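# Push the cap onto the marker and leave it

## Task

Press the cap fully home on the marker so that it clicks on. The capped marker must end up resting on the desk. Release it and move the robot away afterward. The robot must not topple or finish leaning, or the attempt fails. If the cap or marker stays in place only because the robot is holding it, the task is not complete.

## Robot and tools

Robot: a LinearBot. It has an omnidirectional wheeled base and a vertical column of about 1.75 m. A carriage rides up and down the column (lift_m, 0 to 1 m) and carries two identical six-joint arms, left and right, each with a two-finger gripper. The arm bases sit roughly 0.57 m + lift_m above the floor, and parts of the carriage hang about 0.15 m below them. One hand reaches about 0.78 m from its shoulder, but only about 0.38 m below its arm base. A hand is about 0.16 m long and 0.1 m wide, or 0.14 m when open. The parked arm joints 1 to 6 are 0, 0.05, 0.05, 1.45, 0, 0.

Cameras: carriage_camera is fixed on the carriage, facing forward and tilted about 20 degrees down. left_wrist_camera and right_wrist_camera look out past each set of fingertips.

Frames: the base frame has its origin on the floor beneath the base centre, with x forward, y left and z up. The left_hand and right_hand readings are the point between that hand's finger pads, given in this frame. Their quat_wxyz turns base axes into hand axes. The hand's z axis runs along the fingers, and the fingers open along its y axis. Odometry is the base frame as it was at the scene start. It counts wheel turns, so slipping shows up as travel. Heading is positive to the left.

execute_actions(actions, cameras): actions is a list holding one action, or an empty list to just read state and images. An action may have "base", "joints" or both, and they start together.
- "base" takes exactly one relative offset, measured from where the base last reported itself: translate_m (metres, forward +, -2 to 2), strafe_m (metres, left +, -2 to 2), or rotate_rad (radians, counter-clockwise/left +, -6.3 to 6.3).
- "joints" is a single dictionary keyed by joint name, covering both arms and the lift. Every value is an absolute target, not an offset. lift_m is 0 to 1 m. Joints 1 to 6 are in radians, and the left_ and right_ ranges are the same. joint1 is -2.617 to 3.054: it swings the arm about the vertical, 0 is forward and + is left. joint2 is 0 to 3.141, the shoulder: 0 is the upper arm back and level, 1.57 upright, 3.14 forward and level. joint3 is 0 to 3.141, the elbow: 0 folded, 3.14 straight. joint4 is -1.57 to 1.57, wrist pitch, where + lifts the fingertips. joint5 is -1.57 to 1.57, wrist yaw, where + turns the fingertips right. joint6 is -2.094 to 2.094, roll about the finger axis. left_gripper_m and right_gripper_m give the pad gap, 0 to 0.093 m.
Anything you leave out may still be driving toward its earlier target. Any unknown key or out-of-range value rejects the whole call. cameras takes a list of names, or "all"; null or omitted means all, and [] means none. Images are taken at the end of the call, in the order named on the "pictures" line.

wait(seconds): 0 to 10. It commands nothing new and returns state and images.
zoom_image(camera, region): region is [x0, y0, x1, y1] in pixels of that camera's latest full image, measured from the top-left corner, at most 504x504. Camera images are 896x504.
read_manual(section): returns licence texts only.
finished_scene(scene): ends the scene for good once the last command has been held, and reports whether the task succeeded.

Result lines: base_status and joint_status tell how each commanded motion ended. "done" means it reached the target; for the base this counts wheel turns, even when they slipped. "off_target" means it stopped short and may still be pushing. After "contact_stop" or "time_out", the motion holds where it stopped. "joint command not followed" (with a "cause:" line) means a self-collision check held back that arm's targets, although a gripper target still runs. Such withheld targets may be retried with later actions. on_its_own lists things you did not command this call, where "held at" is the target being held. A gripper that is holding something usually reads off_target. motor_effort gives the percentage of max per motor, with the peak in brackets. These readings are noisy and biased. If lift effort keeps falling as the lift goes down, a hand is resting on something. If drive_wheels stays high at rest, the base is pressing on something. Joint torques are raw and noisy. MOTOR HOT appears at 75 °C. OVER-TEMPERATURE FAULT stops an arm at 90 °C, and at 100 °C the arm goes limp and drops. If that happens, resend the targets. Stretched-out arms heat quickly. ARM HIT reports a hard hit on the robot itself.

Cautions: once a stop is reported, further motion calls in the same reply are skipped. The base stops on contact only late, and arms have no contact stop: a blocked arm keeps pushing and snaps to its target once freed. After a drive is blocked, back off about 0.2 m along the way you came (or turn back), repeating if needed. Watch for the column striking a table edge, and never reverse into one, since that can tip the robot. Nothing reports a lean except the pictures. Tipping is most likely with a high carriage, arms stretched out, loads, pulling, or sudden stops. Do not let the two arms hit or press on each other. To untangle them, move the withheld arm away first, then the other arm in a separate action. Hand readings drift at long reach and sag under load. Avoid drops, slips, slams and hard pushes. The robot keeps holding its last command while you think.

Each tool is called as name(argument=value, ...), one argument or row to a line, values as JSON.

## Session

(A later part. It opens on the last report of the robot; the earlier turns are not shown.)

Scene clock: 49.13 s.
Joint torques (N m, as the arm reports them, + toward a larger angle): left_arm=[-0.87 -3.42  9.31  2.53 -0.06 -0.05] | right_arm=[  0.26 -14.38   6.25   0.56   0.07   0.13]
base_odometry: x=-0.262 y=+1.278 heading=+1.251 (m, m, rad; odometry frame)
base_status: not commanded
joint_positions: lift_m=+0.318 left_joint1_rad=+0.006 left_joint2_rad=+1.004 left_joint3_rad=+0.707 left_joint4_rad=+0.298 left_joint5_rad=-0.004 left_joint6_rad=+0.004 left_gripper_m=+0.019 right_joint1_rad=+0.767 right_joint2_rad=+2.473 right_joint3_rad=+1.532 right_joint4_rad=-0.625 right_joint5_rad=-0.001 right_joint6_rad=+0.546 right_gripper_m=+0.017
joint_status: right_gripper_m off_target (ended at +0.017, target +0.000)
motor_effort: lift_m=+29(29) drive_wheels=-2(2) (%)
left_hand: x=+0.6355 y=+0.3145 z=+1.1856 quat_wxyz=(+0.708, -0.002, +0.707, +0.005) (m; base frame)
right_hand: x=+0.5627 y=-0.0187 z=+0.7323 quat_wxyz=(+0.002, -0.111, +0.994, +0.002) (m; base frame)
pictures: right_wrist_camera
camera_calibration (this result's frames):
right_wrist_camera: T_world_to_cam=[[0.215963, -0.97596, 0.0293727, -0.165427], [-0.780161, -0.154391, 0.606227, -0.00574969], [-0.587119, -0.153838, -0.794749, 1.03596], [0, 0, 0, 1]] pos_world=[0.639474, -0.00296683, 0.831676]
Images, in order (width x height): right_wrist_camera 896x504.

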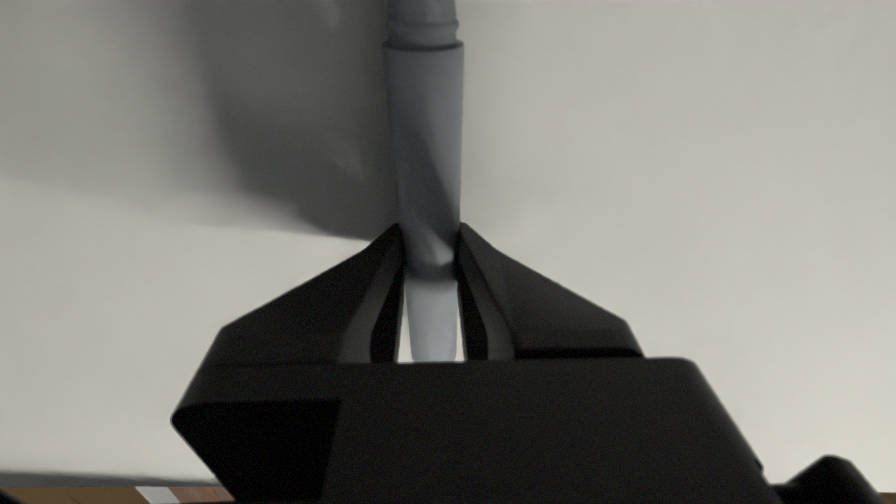

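execute_actions(
  actions=[
    {"joints":{"lift_m":0.39}},
  ],
  cameras=[],
)

execute_actions(
  actions=[
    {"base":{"translate_m":-0.13},"joints":{"right_joint1_rad":0.712,"right_joint2_rad":2.041,"right_joint3_rad":0.597,"right_joint4_rad":1.444,"right_joint6_rad":0,"left_joint2_rad":1.514,"left_joint3_rad":0.806,"left_joint4_rad":0.708}},
  ],
  cameras=[],
)

execute_actions(
  actions=[
    {"joints":{"lift_m":0.14,"left_joint1_rad":-0.712}},
  ],
)

Scene clock: 53.90 s.
Joint torques (N m, as the arm reports them, + toward a larger angle): left_arm=[-0.75 -3.47  9.31  2.47 -0.05 -0.05] | right_arm=[  0.29 -14.44   6.22   0.56   0.06   0.13]
base_odometry: x=-0.262 y=+1.278 heading=+1.251 (m, m, rad; odometry frame)
base_status: not commanded
joint_positions: lift_m=+0.390 left_joint1_rad=+0.006 left_joint2_rad=+1.004 left_joint3_rad=+0.707 left_joint4_rad=+0.307 left_joint5_rad=-0.004 left_joint6_rad=+0.004 left_gripper_m=+0.019 right_joint1_rad=+0.767 right_joint2_rad=+2.472 right_joint3_rad=+1.532 right_joint4_rad=-0.626 right_joint5_rad=-0.001 right_joint6_rad=+0.546 right_gripper_m=+0.017
joint_status: all done
motor_effort: lift_m=+33(40) drive_wheels=+1(2) (%)
left_hand: x=+0.6355 y=+0.3145 z=+1.2594 quat_wxyz=(+0.710, -0.002, +0.704, +0.005) (m; base frame)
right_hand: x=+0.5628 y=-0.0189 z=+0.8042 quat_wxyz=(+0.002, -0.111, +0.994, +0.002) (m; base frame)
pictures: none
No camera images: the call's "cameras" was empty. Leave "cameras" out to get every camera's image.

Scene clock: 55.83 s.
Joint torques (N m, as the arm reports them, + toward a larger angle): left_arm=[-0.86 -7.51  8.89  2.63 -0.05 -0.04] | right_arm=[  0.6  -10.25   4.24   2.74   0.01   0.06]
base_odometry: x=-0.303 y=+1.154 heading=+1.252 (m, m, rad; odometry frame)
base_status: done
joint_positions: lift_m=+0.390 left_joint1_rad=+0.006 left_joint2_rad=+1.513 left_joint3_rad=+0.809 left_joint4_rad=+0.701 left_joint5_rad=-0.004 left_joint6_rad=+0.004 left_gripper_m=+0.019 right_joint1_rad=+0.705 right_joint2_rad=+2.043 right_joint3_rad=+0.610 right_joint4_rad=+1.440 right_joint5_rad=+0.000 right_joint6_rad=+0.005 right_gripper_m=+0.017
joint_status: all done
motor_effort: lift_m=+33(33) drive_wheels=-1(12) (%)
left_hand: x=+0.7358 y=+0.3151 z=+1.1987 quat_wxyz=(+0.706, -0.002, +0.708, +0.005) (m; base frame)
right_hand: x=+0.6242 y=-0.0008 z=+1.0507 quat_wxyz=(+0.665, -0.242, +0.662, +0.247) (m; base frame)
pictures: none
No camera images: the call's "cameras" was empty. Leave "cameras" out to get every camera's image.

Scene clock: 57.37 s.
Joint torques (N m, as the arm reports them, + toward a larger angle): left_arm=[-0.48 -7.53  8.98  2.55 -0.1  -0.05] | right_arm=[  0.6  -10.27   4.27   2.73   0.02   0.05]
base_odometry: x=-0.303 y=+1.154 heading=+1.252 (m, m, rad; odometry frame)
base_status: not commanded
joint_positions: lift_m=+0.140 left_joint1_rad=-0.710 left_joint2_rad=+1.513 left_joint3_rad=+0.809 left_joint4_rad=+0.706 left_joint5_rad=+0.001 left_joint6_rad=+0.004 left_gripper_m=+0.019 right_joint1_rad=+0.705 right_joint2_rad=+2.043 right_joint3_rad=+0.610 right_joint4_rad=+1.440 right_joint5_rad=+0.000 right_joint6_rad=+0.005 right_gripper_m=+0.017
joint_status: all done
motor_effort: lift_m=+29(30) drive_wheels=+0(2) (%)
left_hand: x=+0.6205 y=+0.0006 z=+0.9502 quat_wxyz=(+0.664, +0.247, +0.662, -0.245) (m; base frame)
right_hand: x=+0.6242 y=-0.0008 z=+0.8010 quat_wxyz=(+0.665, -0.242, +0.662, +0.247) (m; base frame)
pictures: carriage_camera, left_wrist_camera, right_wrist_camera
camera_calibration (this result's frames):
carriage_camera: T_world_to_cam=[[0.0198054, -0.999667, 0.0165363, -0.0223196], [-0.358609, -0.0225418, -0.933216, 1.09701], [0.933278, 0.0125526, -0.358936, 0.219832], [0, 0, 0, 1]] pos_world=[0.188675, -0.000343101, 1.10302]
left_wrist_camera: T_world_to_cam=[[-0.623688, -0.78143, 0.0194797, 0.373543], [-0.428752, 0.321153, -0.844413, 1.07919], [0.653594, -0.535002, -0.535339, 0.225746], [0, 0, 0, 1]] pos_world=[0.548132, 0.0660875, 1.02486]
right_wrist_camera: T_world_to_cam=[[0.622791, -0.782337, -0.00898723, -0.386299], [-0.477891, -0.371287, -0.796094, 0.937773], [0.619477, 0.500095, -0.605106, 0.224827], [0, 0, 0, 1]] pos_world=[0.549462, -0.0664671, 0.879127]
Images, in order (width x height): carriage_camera 896x504, left_wrist_camera 896x504, right_wrist_camera 896x504.

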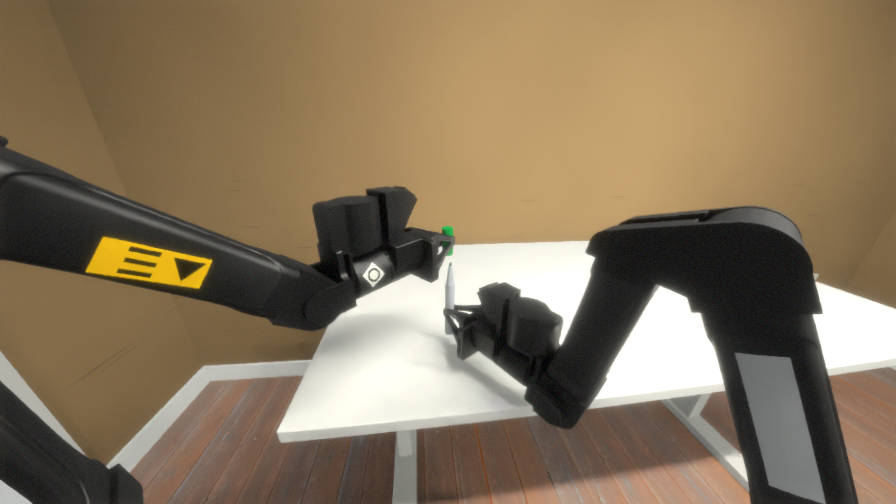

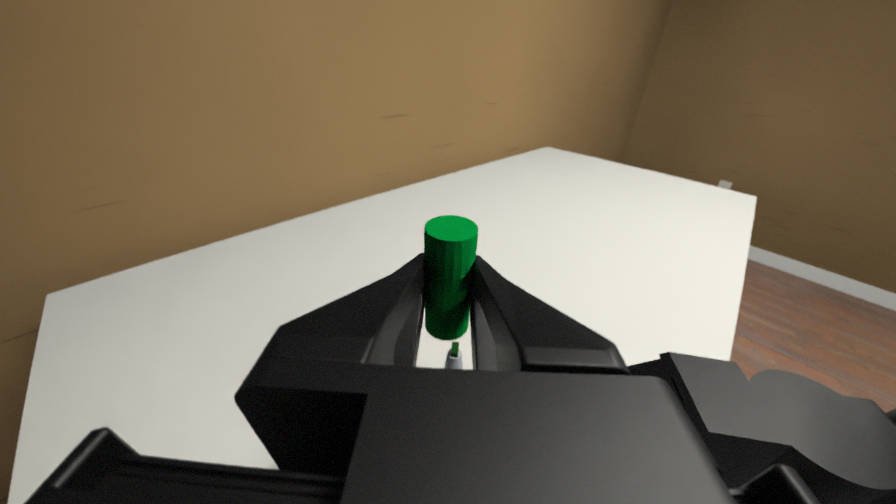

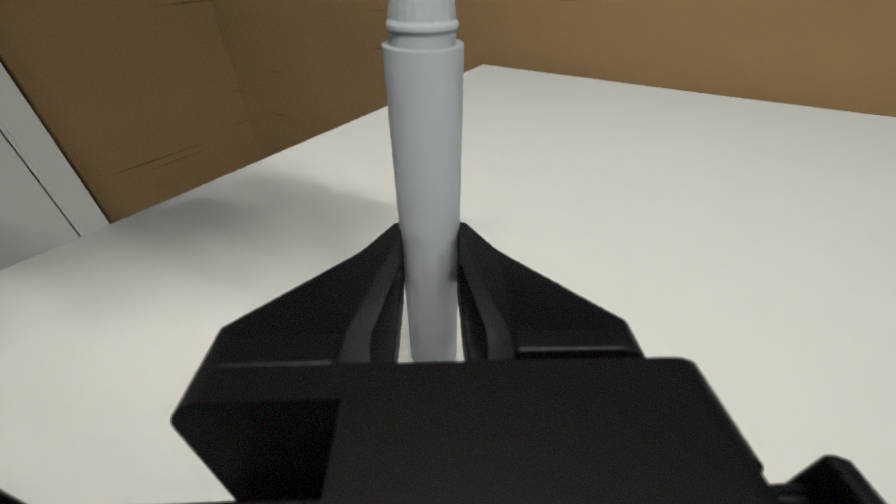

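execute_actions(
  actions=[
    {"joints":{"lift_m":0.118,"left_joint1_rad":-0.722,"left_joint2_rad":1.574,"left_joint3_rad":0.759,"left_joint4_rad":0.815}},
  ],
)

zoom_image(
  camera="carriage_camera",
  region=[390,220,520,350],
)

Scene clock: 60.67 s.
Joint torques (N m, as the arm reports them, + toward a larger angle): left_arm=[-1.03 -8.27  8.58  2.67 -0.11 -0.06] | right_arm=[  0.58 -10.25   4.27   2.73   0.02   0.04]
base_odometry: x=-0.303 y=+1.154 heading=+1.252 (m, m, rad; odometry frame)
base_status: not commanded
joint_positions: lift_m=+0.118 left_joint1_rad=-0.713 left_joint2_rad=+1.576 left_joint3_rad=+0.763 left_joint4_rad=+0.805 left_joint5_rad=+0.001 left_joint6_rad=+0.004 left_gripper_m=+0.019 right_joint1_rad=+0.705 right_joint2_rad=+2.043 right_joint3_rad=+0.610 right_joint4_rad=+1.441 right_joint5_rad=+0.000 right_joint6_rad=+0.005 right_gripper_m=+0.017
joint_status: all done
motor_effort: lift_m=+30(30) drive_wheels=+0(1) (%)
left_hand: x=+0.6219 y=-0.0023 z=+0.9024 quat_wxyz=(+0.660, +0.249, +0.665, -0.245) (m; base frame)
right_hand: x=+0.6242 y=-0.0008 z=+0.7793 quat_wxyz=(+0.665, -0.242, +0.662, +0.247) (m; base frame)
pictures: carriage_camera, left_wrist_camera, right_wrist_camera
camera_calibration (this result's frames):
carriage_camera: T_world_to_cam=[[0.0198054, -0.999667, 0.0165363, -0.0219547], [-0.358609, -0.0225418, -0.933216, 1.07642], [0.933278, 0.0125526, -0.358936, 0.211912], [0, 0, 0, 1]] pos_world=[0.188675, -0.000343101, 1.08096]
left_wrist_camera: T_world_to_cam=[[-0.625628, -0.779887, 0.0191141, 0.374626], [-0.434207, 0.327758, -0.83907, 1.03896], [0.648115, -0.533245, -0.543687, 0.208622], [0, 0, 0, 1]] pos_world=[0.550288, 0.0628862, 0.978023]
right_wrist_camera: T_world_to_cam=[[0.622801, -0.782332, -0.00865648, -0.386758], [-0.47677, -0.370729, -0.797026, 0.920531], [0.62033, 0.500516, -0.603883, 0.210219], [0, 0, 0, 1]] pos_world=[0.54935, -0.0665231, 0.857287]
Images, in order (width x height): carriage_camera 896x504, left_wrist_camera 896x504, right_wrist_camera 896x504.

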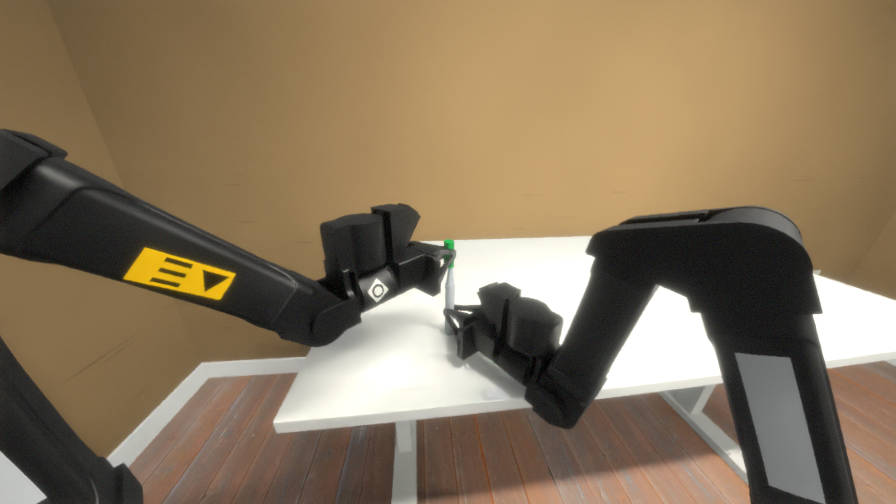

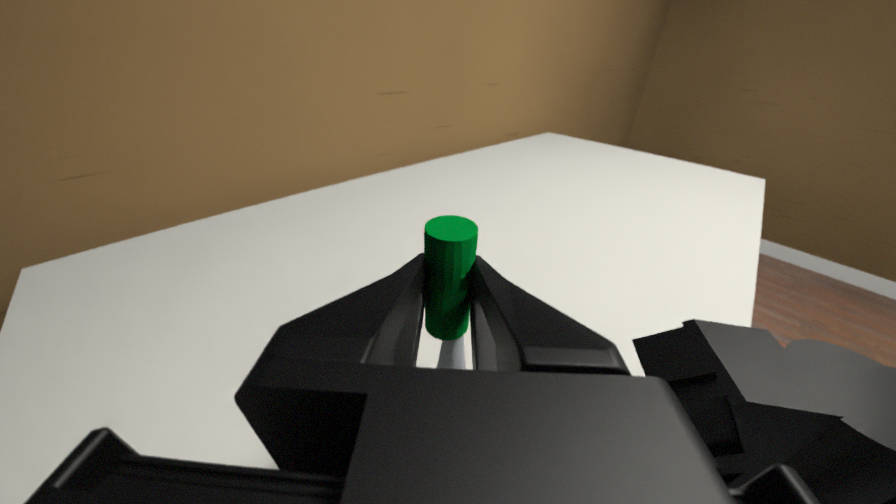

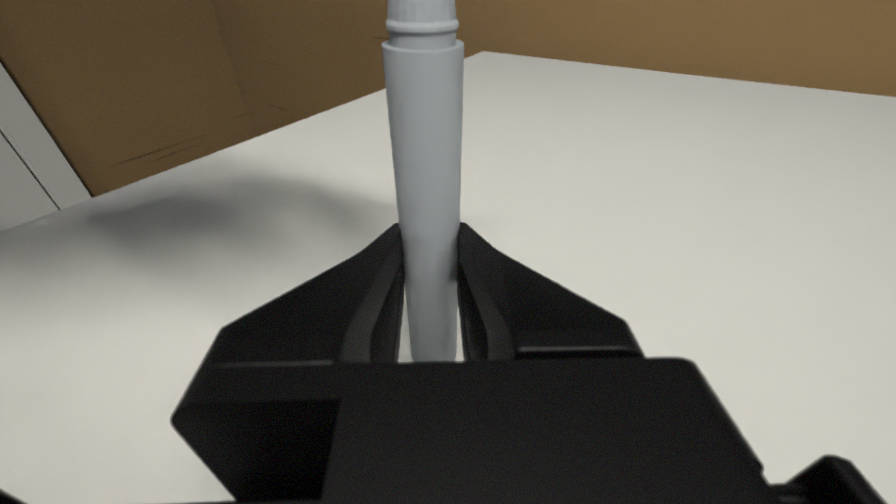

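Region (390, 220, 520, 350) of carriage_camera's 896x504 image, scaled by 3.877, with more detail than that image has.

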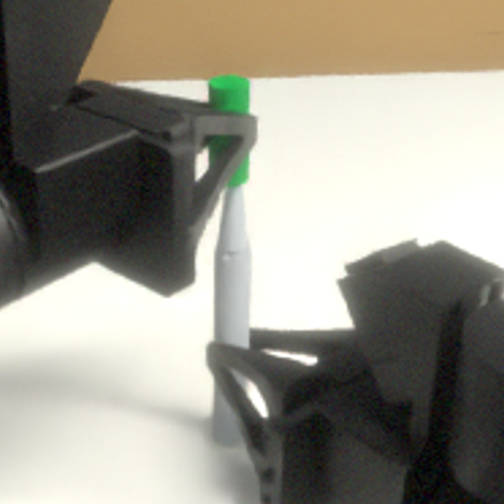

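execute_actions(
  actions=[
    {"joints":{"lift_m":0.11,"left_joint1_rad":-0.728,"left_joint2_rad":1.674,"left_joint3_rad":0.69,"left_joint4_rad":0.985}},
  ],
)

zoom_image(
  camera="carriage_camera",
  region=[390,220,520,350],
)

Scene clock: 62.80 s.
Joint torques (N m, as the arm reports them, + toward a larger angle): left_arm=[-0.92 -8.13  7.28  2.82 -0.13 -0.05] | right_arm=[  0.51 -10.18   4.27   2.49  -0.01   0.05]
base_odometry: x=-0.303 y=+1.154 heading=+1.252 (m, m, rad; odometry frame)
base_status: not commanded
joint_positions: lift_m=+0.110 left_joint1_rad=-0.721 left_joint2_rad=+1.670 left_joint3_rad=+0.701 left_joint4_rad=+0.960 left_joint5_rad=+0.003 left_joint6_rad=+0.003 left_gripper_m=+0.019 right_joint1_rad=+0.706 right_joint2_rad=+2.043 right_joint3_rad=+0.610 right_joint4_rad=+1.460 right_joint5_rad=+0.003 right_joint6_rad=+0.004 right_gripper_m=+0.017
joint_status: all done
motor_effort: lift_m=+28(29) drive_wheels=+1(2) (%)
left_hand: x=+0.6201 y=-0.0059 z=+0.8615 quat_wxyz=(+0.659, +0.252, +0.664, -0.248) (m; base frame)
right_hand: x=+0.6243 y=-0.0010 z=+0.7760 quat_wxyz=(+0.672, -0.239, +0.656, +0.248) (m; base frame)
pictures: carriage_camera, left_wrist_camera, right_wrist_camera
camera_calibration (this result's frames):
carriage_camera: T_world_to_cam=[[0.0198054, -0.999667, 0.0165363, -0.0218257], [-0.358609, -0.0225418, -0.933216, 1.06913], [0.933278, 0.0125526, -0.358936, 0.209111], [0, 0, 0, 1]] pos_world=[0.188675, -0.000343101, 1.07315]
left_wrist_camera: T_world_to_cam=[[-0.633, -0.773898, 0.0198378, 0.375366], [-0.432457, 0.332237, -0.838212, 1.00326], [0.6421, -0.539167, -0.544984, 0.190525], [0, 0, 0, 1]] pos_world=[0.549139, 0.0598992, 0.937334]
right_wrist_camera: T_world_to_cam=[[0.621129, -0.783657, -0.00895826, -0.385671], [-0.466253, -0.360318, -0.807948, 0.919777], [0.629926, 0.506016, -0.589186, 0.19089], [0, 0, 0, 1]] pos_world=[0.548154, -0.0674157, 0.852146]
Images, in order (width x height): carriage_camera 896x504, left_wrist_camera 896x504, right_wrist_camera 896x504.

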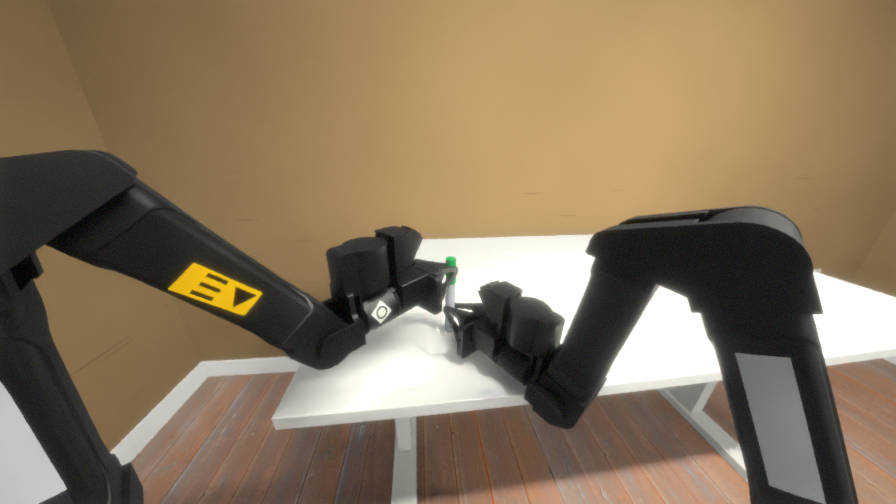

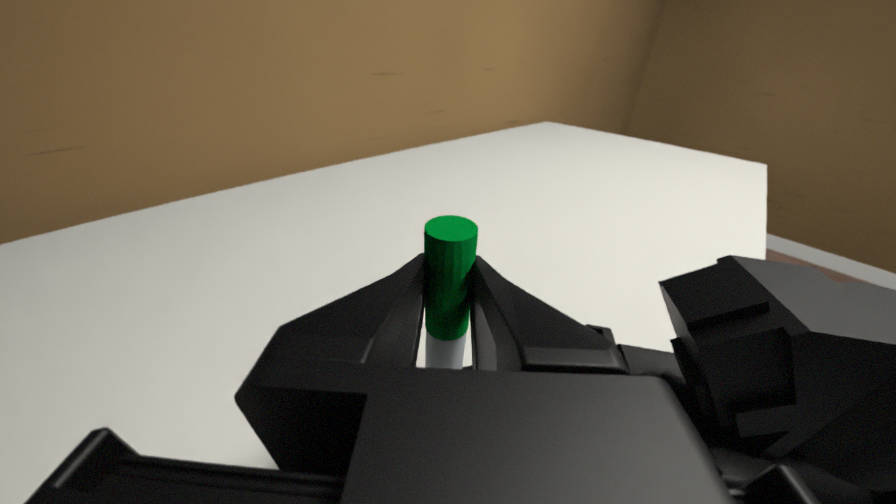

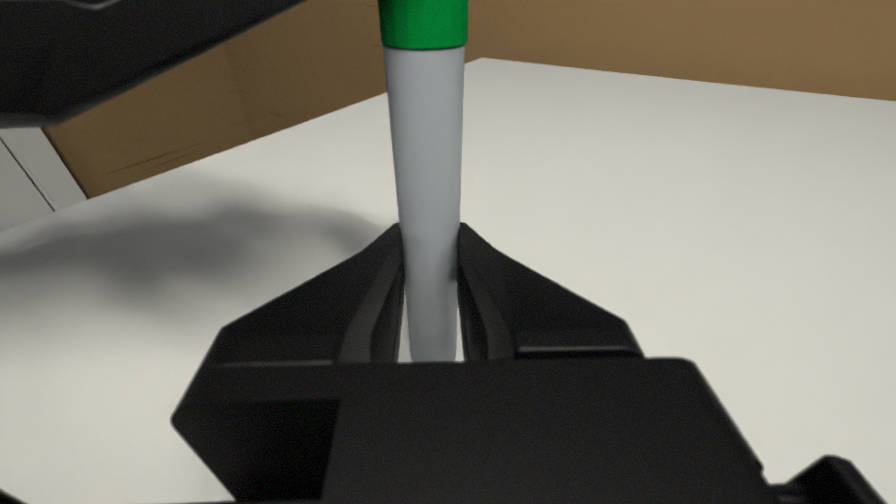

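Region (390, 220, 520, 350) of carriage_camera's 896x504 image, scaled by 3.877, with more detail than that image has.

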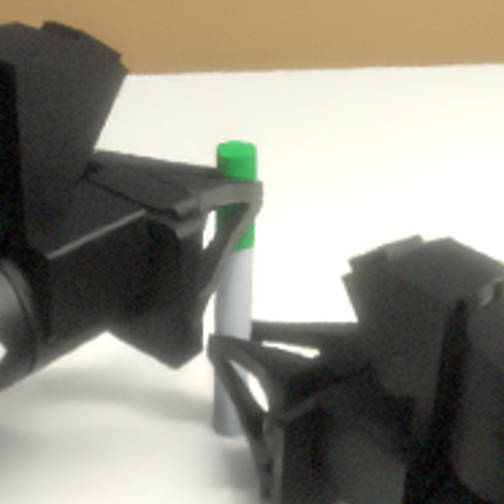

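execute_actions(
  actions=[
    {"joints":{"left_gripper_m":0.045}},
  ],
  cameras=[],
)

execute_actions(
  actions=[
    {"joints":{"lift_m":0.39,"left_joint2_rad":0.85,"left_joint3_rad":0.3,"left_joint4_rad":0.6}},
  ],
  cameras=["carriage_camera"],
)

execute_actions(
  actions=[
    {"base":{"translate_m":0.13},"joints":{"left_joint1_rad":0.2,"left_joint2_rad":0.05,"left_joint3_rad":0.05,"left_joint4_rad":1.45,"right_joint1_rad":0.5,"right_joint2_rad":2.476,"right_joint3_rad":1.532,"right_joint4_rad":-0.627,"right_joint6_rad":0.4}},
  ],
  cameras=[],
)

execute_actions(
  actions=[
    {"joints":{"lift_m":0.321}},
  ],
)

Scene clock: 67.27 s.
Joint torques (N m, as the arm reports them, + toward a larger angle): left_arm=[-0.93 -8.06  7.21  2.63 -0.11 -0.03] | right_arm=[  0.51 -10.24   4.23   2.5   -0.02   0.06]
base_odometry: x=-0.303 y=+1.154 heading=+1.252 (m, m, rad; odometry frame)
base_status: not commanded
joint_positions: lift_m=+0.110 left_joint1_rad=-0.721 left_joint2_rad=+1.670 left_joint3_rad=+0.701 left_joint4_rad=+0.975 left_joint5_rad=+0.003 left_joint6_rad=+0.003 left_gripper_m=+0.045 right_joint1_rad=+0.706 right_joint2_rad=+2.043 right_joint3_rad=+0.610 right_joint4_rad=+1.459 right_joint5_rad=+0.003 right_joint6_rad=+0.004 right_gripper_m=+0.017
joint_status: all done
motor_effort: lift_m=+27(28) drive_wheels=-1(1) (%)
left_hand: x=+0.6201 y=-0.0059 z=+0.8653 quat_wxyz=(+0.664, +0.251, +0.659, -0.250) (m; base frame)
right_hand: x=+0.6243 y=-0.0010 z=+0.7758 quat_wxyz=(+0.672, -0.239, +0.656, +0.248) (m; base frame)
pictures: none
No camera images: the call's "cameras" was empty. Leave "cameras" out to get every camera's image.

Scene clock: 68.93 s.
Joint torques (N m, as the arm reports them, + toward a larger angle): left_arm=[-0.97 -2.21  8.6   2.4  -0.14 -0.04] | right_arm=[  0.53 -10.29   4.39   2.61  -0.01   0.06]
base_odometry: x=-0.303 y=+1.154 heading=+1.252 (m, m, rad; odometry frame)
base_status: not commanded
joint_positions: lift_m=+0.390 left_joint1_rad=-0.721 left_joint2_rad=+0.858 left_joint3_rad=+0.310 left_joint4_rad=+0.609 left_joint5_rad=+0.003 left_joint6_rad=+0.003 left_gripper_m=+0.045 right_joint1_rad=+0.706 right_joint2_rad=+2.043 right_joint3_rad=+0.610 right_joint4_rad=+1.451 right_joint5_rad=+0.002 right_joint6_rad=+0.004 right_gripper_m=+0.017
joint_status: all done
motor_effort: lift_m=+33(39) drive_wheels=-1(1) (%)
left_hand: x=+0.5097 y=+0.0911 z=+1.1872 quat_wxyz=(+0.682, +0.243, +0.640, -0.257) (m; base frame)
right_hand: x=+0.6242 y=-0.0008 z=+1.0534 quat_wxyz=(+0.669, -0.240, +0.659, +0.247) (m; base frame)
pictures: carriage_camera
camera_calibration (this result's frames):
carriage_camera: T_world_to_cam=[[0.0198054, -0.999667, 0.0165363, -0.0264491], [-0.358609, -0.0225418, -0.933216, 1.33005], [0.933278, 0.0125526, -0.358936, 0.309466], [0, 0, 0, 1]] pos_world=[0.188675, -0.000343101, 1.35274]
Images, in order (width x height): carriage_camera 896x504.

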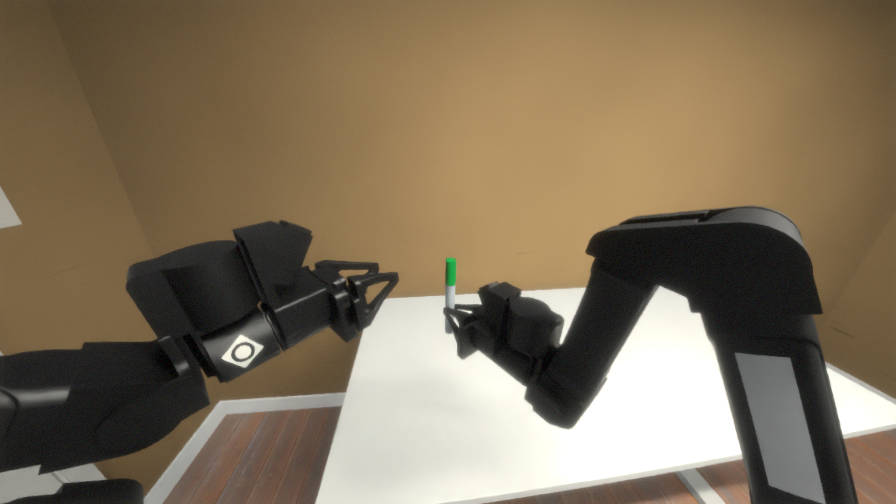

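Scene clock: 70.87 s.
Joint torques (N m, as the arm reports them, + toward a larger angle): left_arm=[ 0.06  3.26  6.47 -0.25 -0.11 -0.03] | right_arm=[  0.5  -14.33   6.75   0.48   0.05   0.13]
base_odometry: x=-0.263 y=+1.277 heading=+1.252 (m, m, rad; odometry frame)
base_status: done
joint_positions: lift_m=+0.390 left_joint1_rad=+0.193 left_joint2_rad=+0.061 left_joint3_rad=+0.057 left_joint4_rad=+1.451 left_joint5_rad=-0.001 left_joint6_rad=+0.003 left_gripper_m=+0.045 right_joint1_rad=+0.494 right_joint2_rad=+2.473 right_joint3_rad=+1.525 right_joint4_rad=-0.619 right_joint5_rad=+0.000 right_joint6_rad=+0.396 right_gripper_m=+0.017
joint_status: all done
motor_effort: lift_m=+33(33) drive_wheels=-3(9) (%)
left_hand: x=+0.2911 y=+0.3177 z=+1.3678 quat_wxyz=(+0.993, -0.006, +0.062, +0.097) (m; base frame)
right_hand: x=+0.6292 y=-0.1123 z=+0.8024 quat_wxyz=(+0.002, -0.049, +0.999, +0.001) (m; base frame)
pictures: none
No camera images: the call's "cameras" was empty. Leave "cameras" out to get every camera's image.

Scene clock: 71.67 s.
Joint torques (N m, as the arm reports them, + toward a larger angle): left_arm=[ 0.04  3.27  6.52 -0.22 -0.12 -0.03] | right_arm=[  0.49 -14.46   6.7    0.54   0.05   0.14]
base_odometry: x=-0.263 y=+1.277 heading=+1.252 (m, m, rad; odometry frame)
base_status: not commanded
joint_positions: lift_m=+0.321 left_joint1_rad=+0.193 left_joint2_rad=+0.061 left_joint3_rad=+0.057 left_joint4_rad=+1.451 left_joint5_rad=+0.000 left_joint6_rad=+0.003 left_gripper_m=+0.045 right_joint1_rad=+0.494 right_joint2_rad=+2.473 right_joint3_rad=+1.525 right_joint4_rad=-0.624 right_joint5_rad=+0.000 right_joint6_rad=+0.396 right_gripper_m=+0.017
joint_status: all done
motor_effort: lift_m=+29(30) drive_wheels=-3(3) (%)
left_hand: x=+0.2911 y=+0.3176 z=+1.2990 quat_wxyz=(+0.993, -0.006, +0.062, +0.097) (m; base frame)
right_hand: x=+0.6282 y=-0.1128 z=+0.7337 quat_wxyz=(+0.000, -0.049, +0.999, +0.000) (m; base frame)
pictures: carriage_camera, left_wrist_camera, right_wrist_camera
camera_calibration (this result's frames):
carriage_camera: T_world_to_cam=[[0.0198054, -0.999667, 0.0165363, -0.0253123], [-0.358609, -0.0225418, -0.933216, 1.2659], [0.933278, 0.0125526, -0.358936, 0.284793], [0, 0, 0, 1]] pos_world=[0.188675, -0.000343101, 1.284]
left_wrist_camera: T_world_to_cam=[[0.176197, -0.98352, 0.04053, 0.212932], [0.76363, 0.11059, -0.636112, 0.579926], [0.621147, 0.143031, 0.770531, -1.10486], [0, 0, 0, 1]] pos_world=[0.205913, 0.303317, 1.2116]
right_wrist_camera: T_world_to_cam=[[0.0945108, -0.994946, 0.0339286, -0.200664], [-0.79056, -0.0542953, 0.609973, 0.0450282], [-0.605047, -0.0844716, -0.791696, 1.07783], [0, 0, 0, 1]] pos_world=[0.706698, -0.10616, 0.832653]
Images, in order (width x height): carriage_camera 896x504, left_wrist_camera 896x504, right_wrist_camera 896x504.

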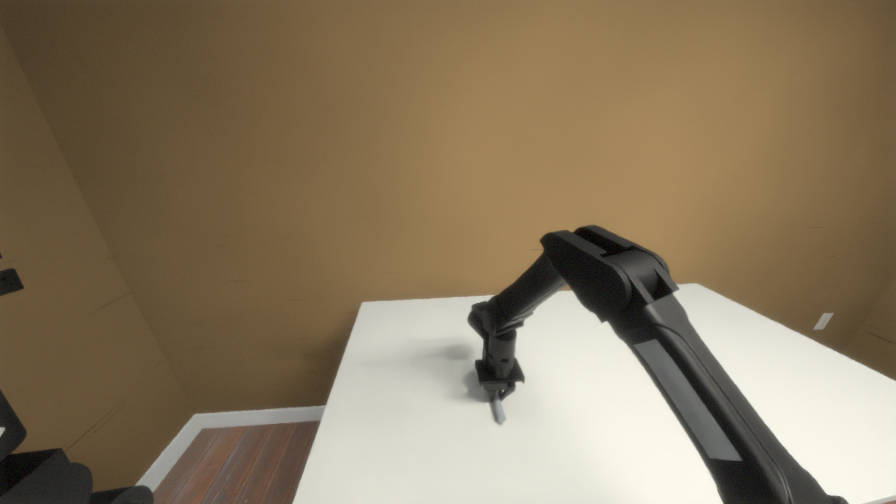

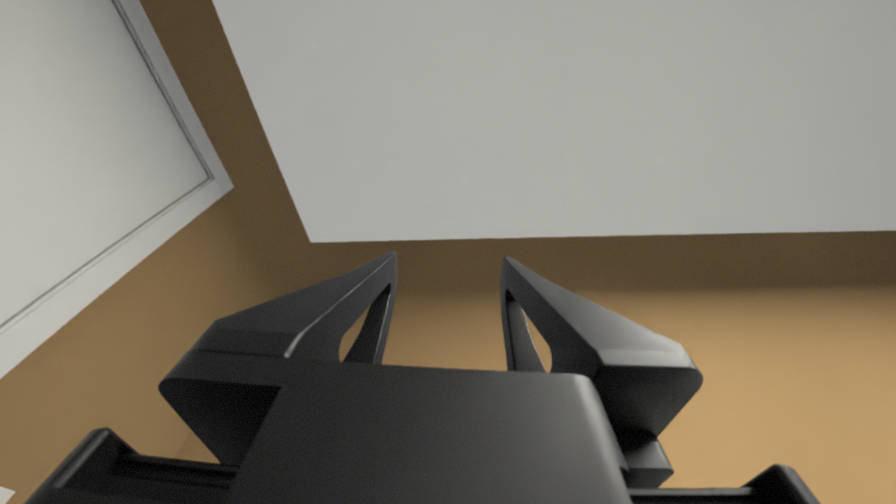

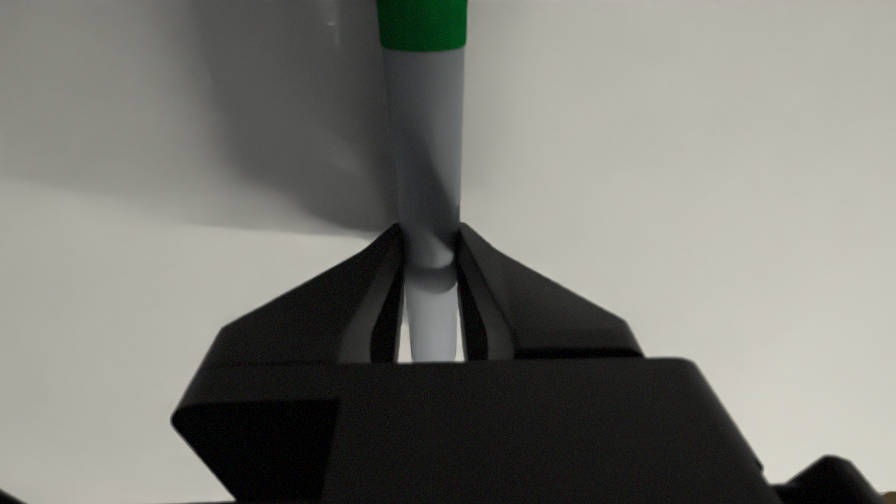

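execute_actions(
  actions=[
    {"joints":{"right_gripper_m":0.07}},
  ],
  cameras=[],
)

execute_actions(
  actions=[
    {"base":{"translate_m":-0.25},"joints":{"lift_m":0.42,"right_joint2_rad":0.05,"right_joint3_rad":0.05,"right_joint4_rad":1.45}},
  ],
  cameras=["carriage_camera"],
)

Scene clock: 73.47 s.
Joint torques (N m, as the arm reports them, + toward a larger angle): left_arm=[ 0.04  3.3   6.45 -0.22 -0.09 -0.03] | right_arm=[  0.51 -14.41   6.71   0.53   0.05   0.13]
base_odometry: x=-0.263 y=+1.277 heading=+1.252 (m, m, rad; odometry frame)
base_status: not commanded
joint_positions: lift_m=+0.321 left_joint1_rad=+0.193 left_joint2_rad=+0.061 left_joint3_rad=+0.057 left_joint4_rad=+1.451 left_joint5_rad=+0.000 left_joint6_rad=+0.003 left_gripper_m=+0.045 right_joint1_rad=+0.494 right_joint2_rad=+2.473 right_joint3_rad=+1.525 right_joint4_rad=-0.624 right_joint5_rad=+0.000 right_joint6_rad=+0.396 right_gripper_m=+0.070
joint_status: all done
motor_effort: lift_m=+29(30) drive_wheels=-3(3) (%)
left_hand: x=+0.2911 y=+0.3176 z=+1.2990 quat_wxyz=(+0.993, -0.006, +0.062, +0.097) (m; base frame)
right_hand: x=+0.6282 y=-0.1128 z=+0.7337 quat_wxyz=(+0.000, -0.049, +0.999, +0.000) (m; base frame)
pictures: none
No camera images: the call's "cameras" was empty. Leave "cameras" out to get every camera's image.

Scene clock: 75.77 s.
Joint torques (N m, as the arm reports them, + toward a larger angle): left_arm=[ 0.08  3.22  6.46 -0.23 -0.1  -0.05] | right_arm=[ 0.52  3.53  5.13 -0.25 -0.03  0.13]
base_odometry: x=-0.341 y=+1.040 heading=+1.252 (m, m, rad; odometry frame)
base_status: done
joint_positions: lift_m=+0.420 left_joint1_rad=+0.193 left_joint2_rad=+0.061 left_joint3_rad=+0.057 left_joint4_rad=+1.450 left_joint5_rad=+0.000 left_joint6_rad=+0.003 left_gripper_m=+0.045 right_joint1_rad=+0.494 right_joint2_rad=+0.065 right_joint3_rad=+0.071 right_joint4_rad=+1.459 right_joint5_rad=+0.000 right_joint6_rad=+0.396 right_gripper_m=+0.070
joint_status: all done
motor_effort: lift_m=+32(40) drive_wheels=-1(8) (%)
left_hand: x=+0.2913 y=+0.3175 z=+1.3978 quat_wxyz=(+0.993, -0.006, +0.062, +0.097) (m; base frame)
right_hand: x=+0.2838 y=-0.2984 z=+1.4018 quat_wxyz=(+0.901, -0.003, +0.053, +0.430) (m; base frame)
pictures: carriage_camera
camera_calibration (this result's frames):
carriage_camera: T_world_to_cam=[[0.0198054, -0.999667, 0.0165363, -0.0269461], [-0.358609, -0.0225418, -0.933216, 1.3581], [0.933278, 0.0125526, -0.358936, 0.320254], [0, 0, 0, 1]] pos_world=[0.188675, -0.000343101, 1.3828]
Images, in order (width x height): carriage_camera 896x504.

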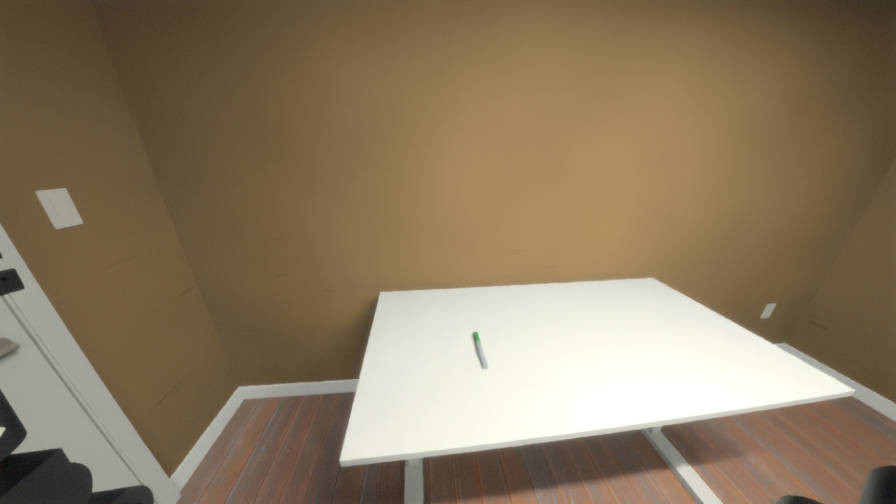

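finished_scene(
  scene=1,
)

The scene is finished: the task was done.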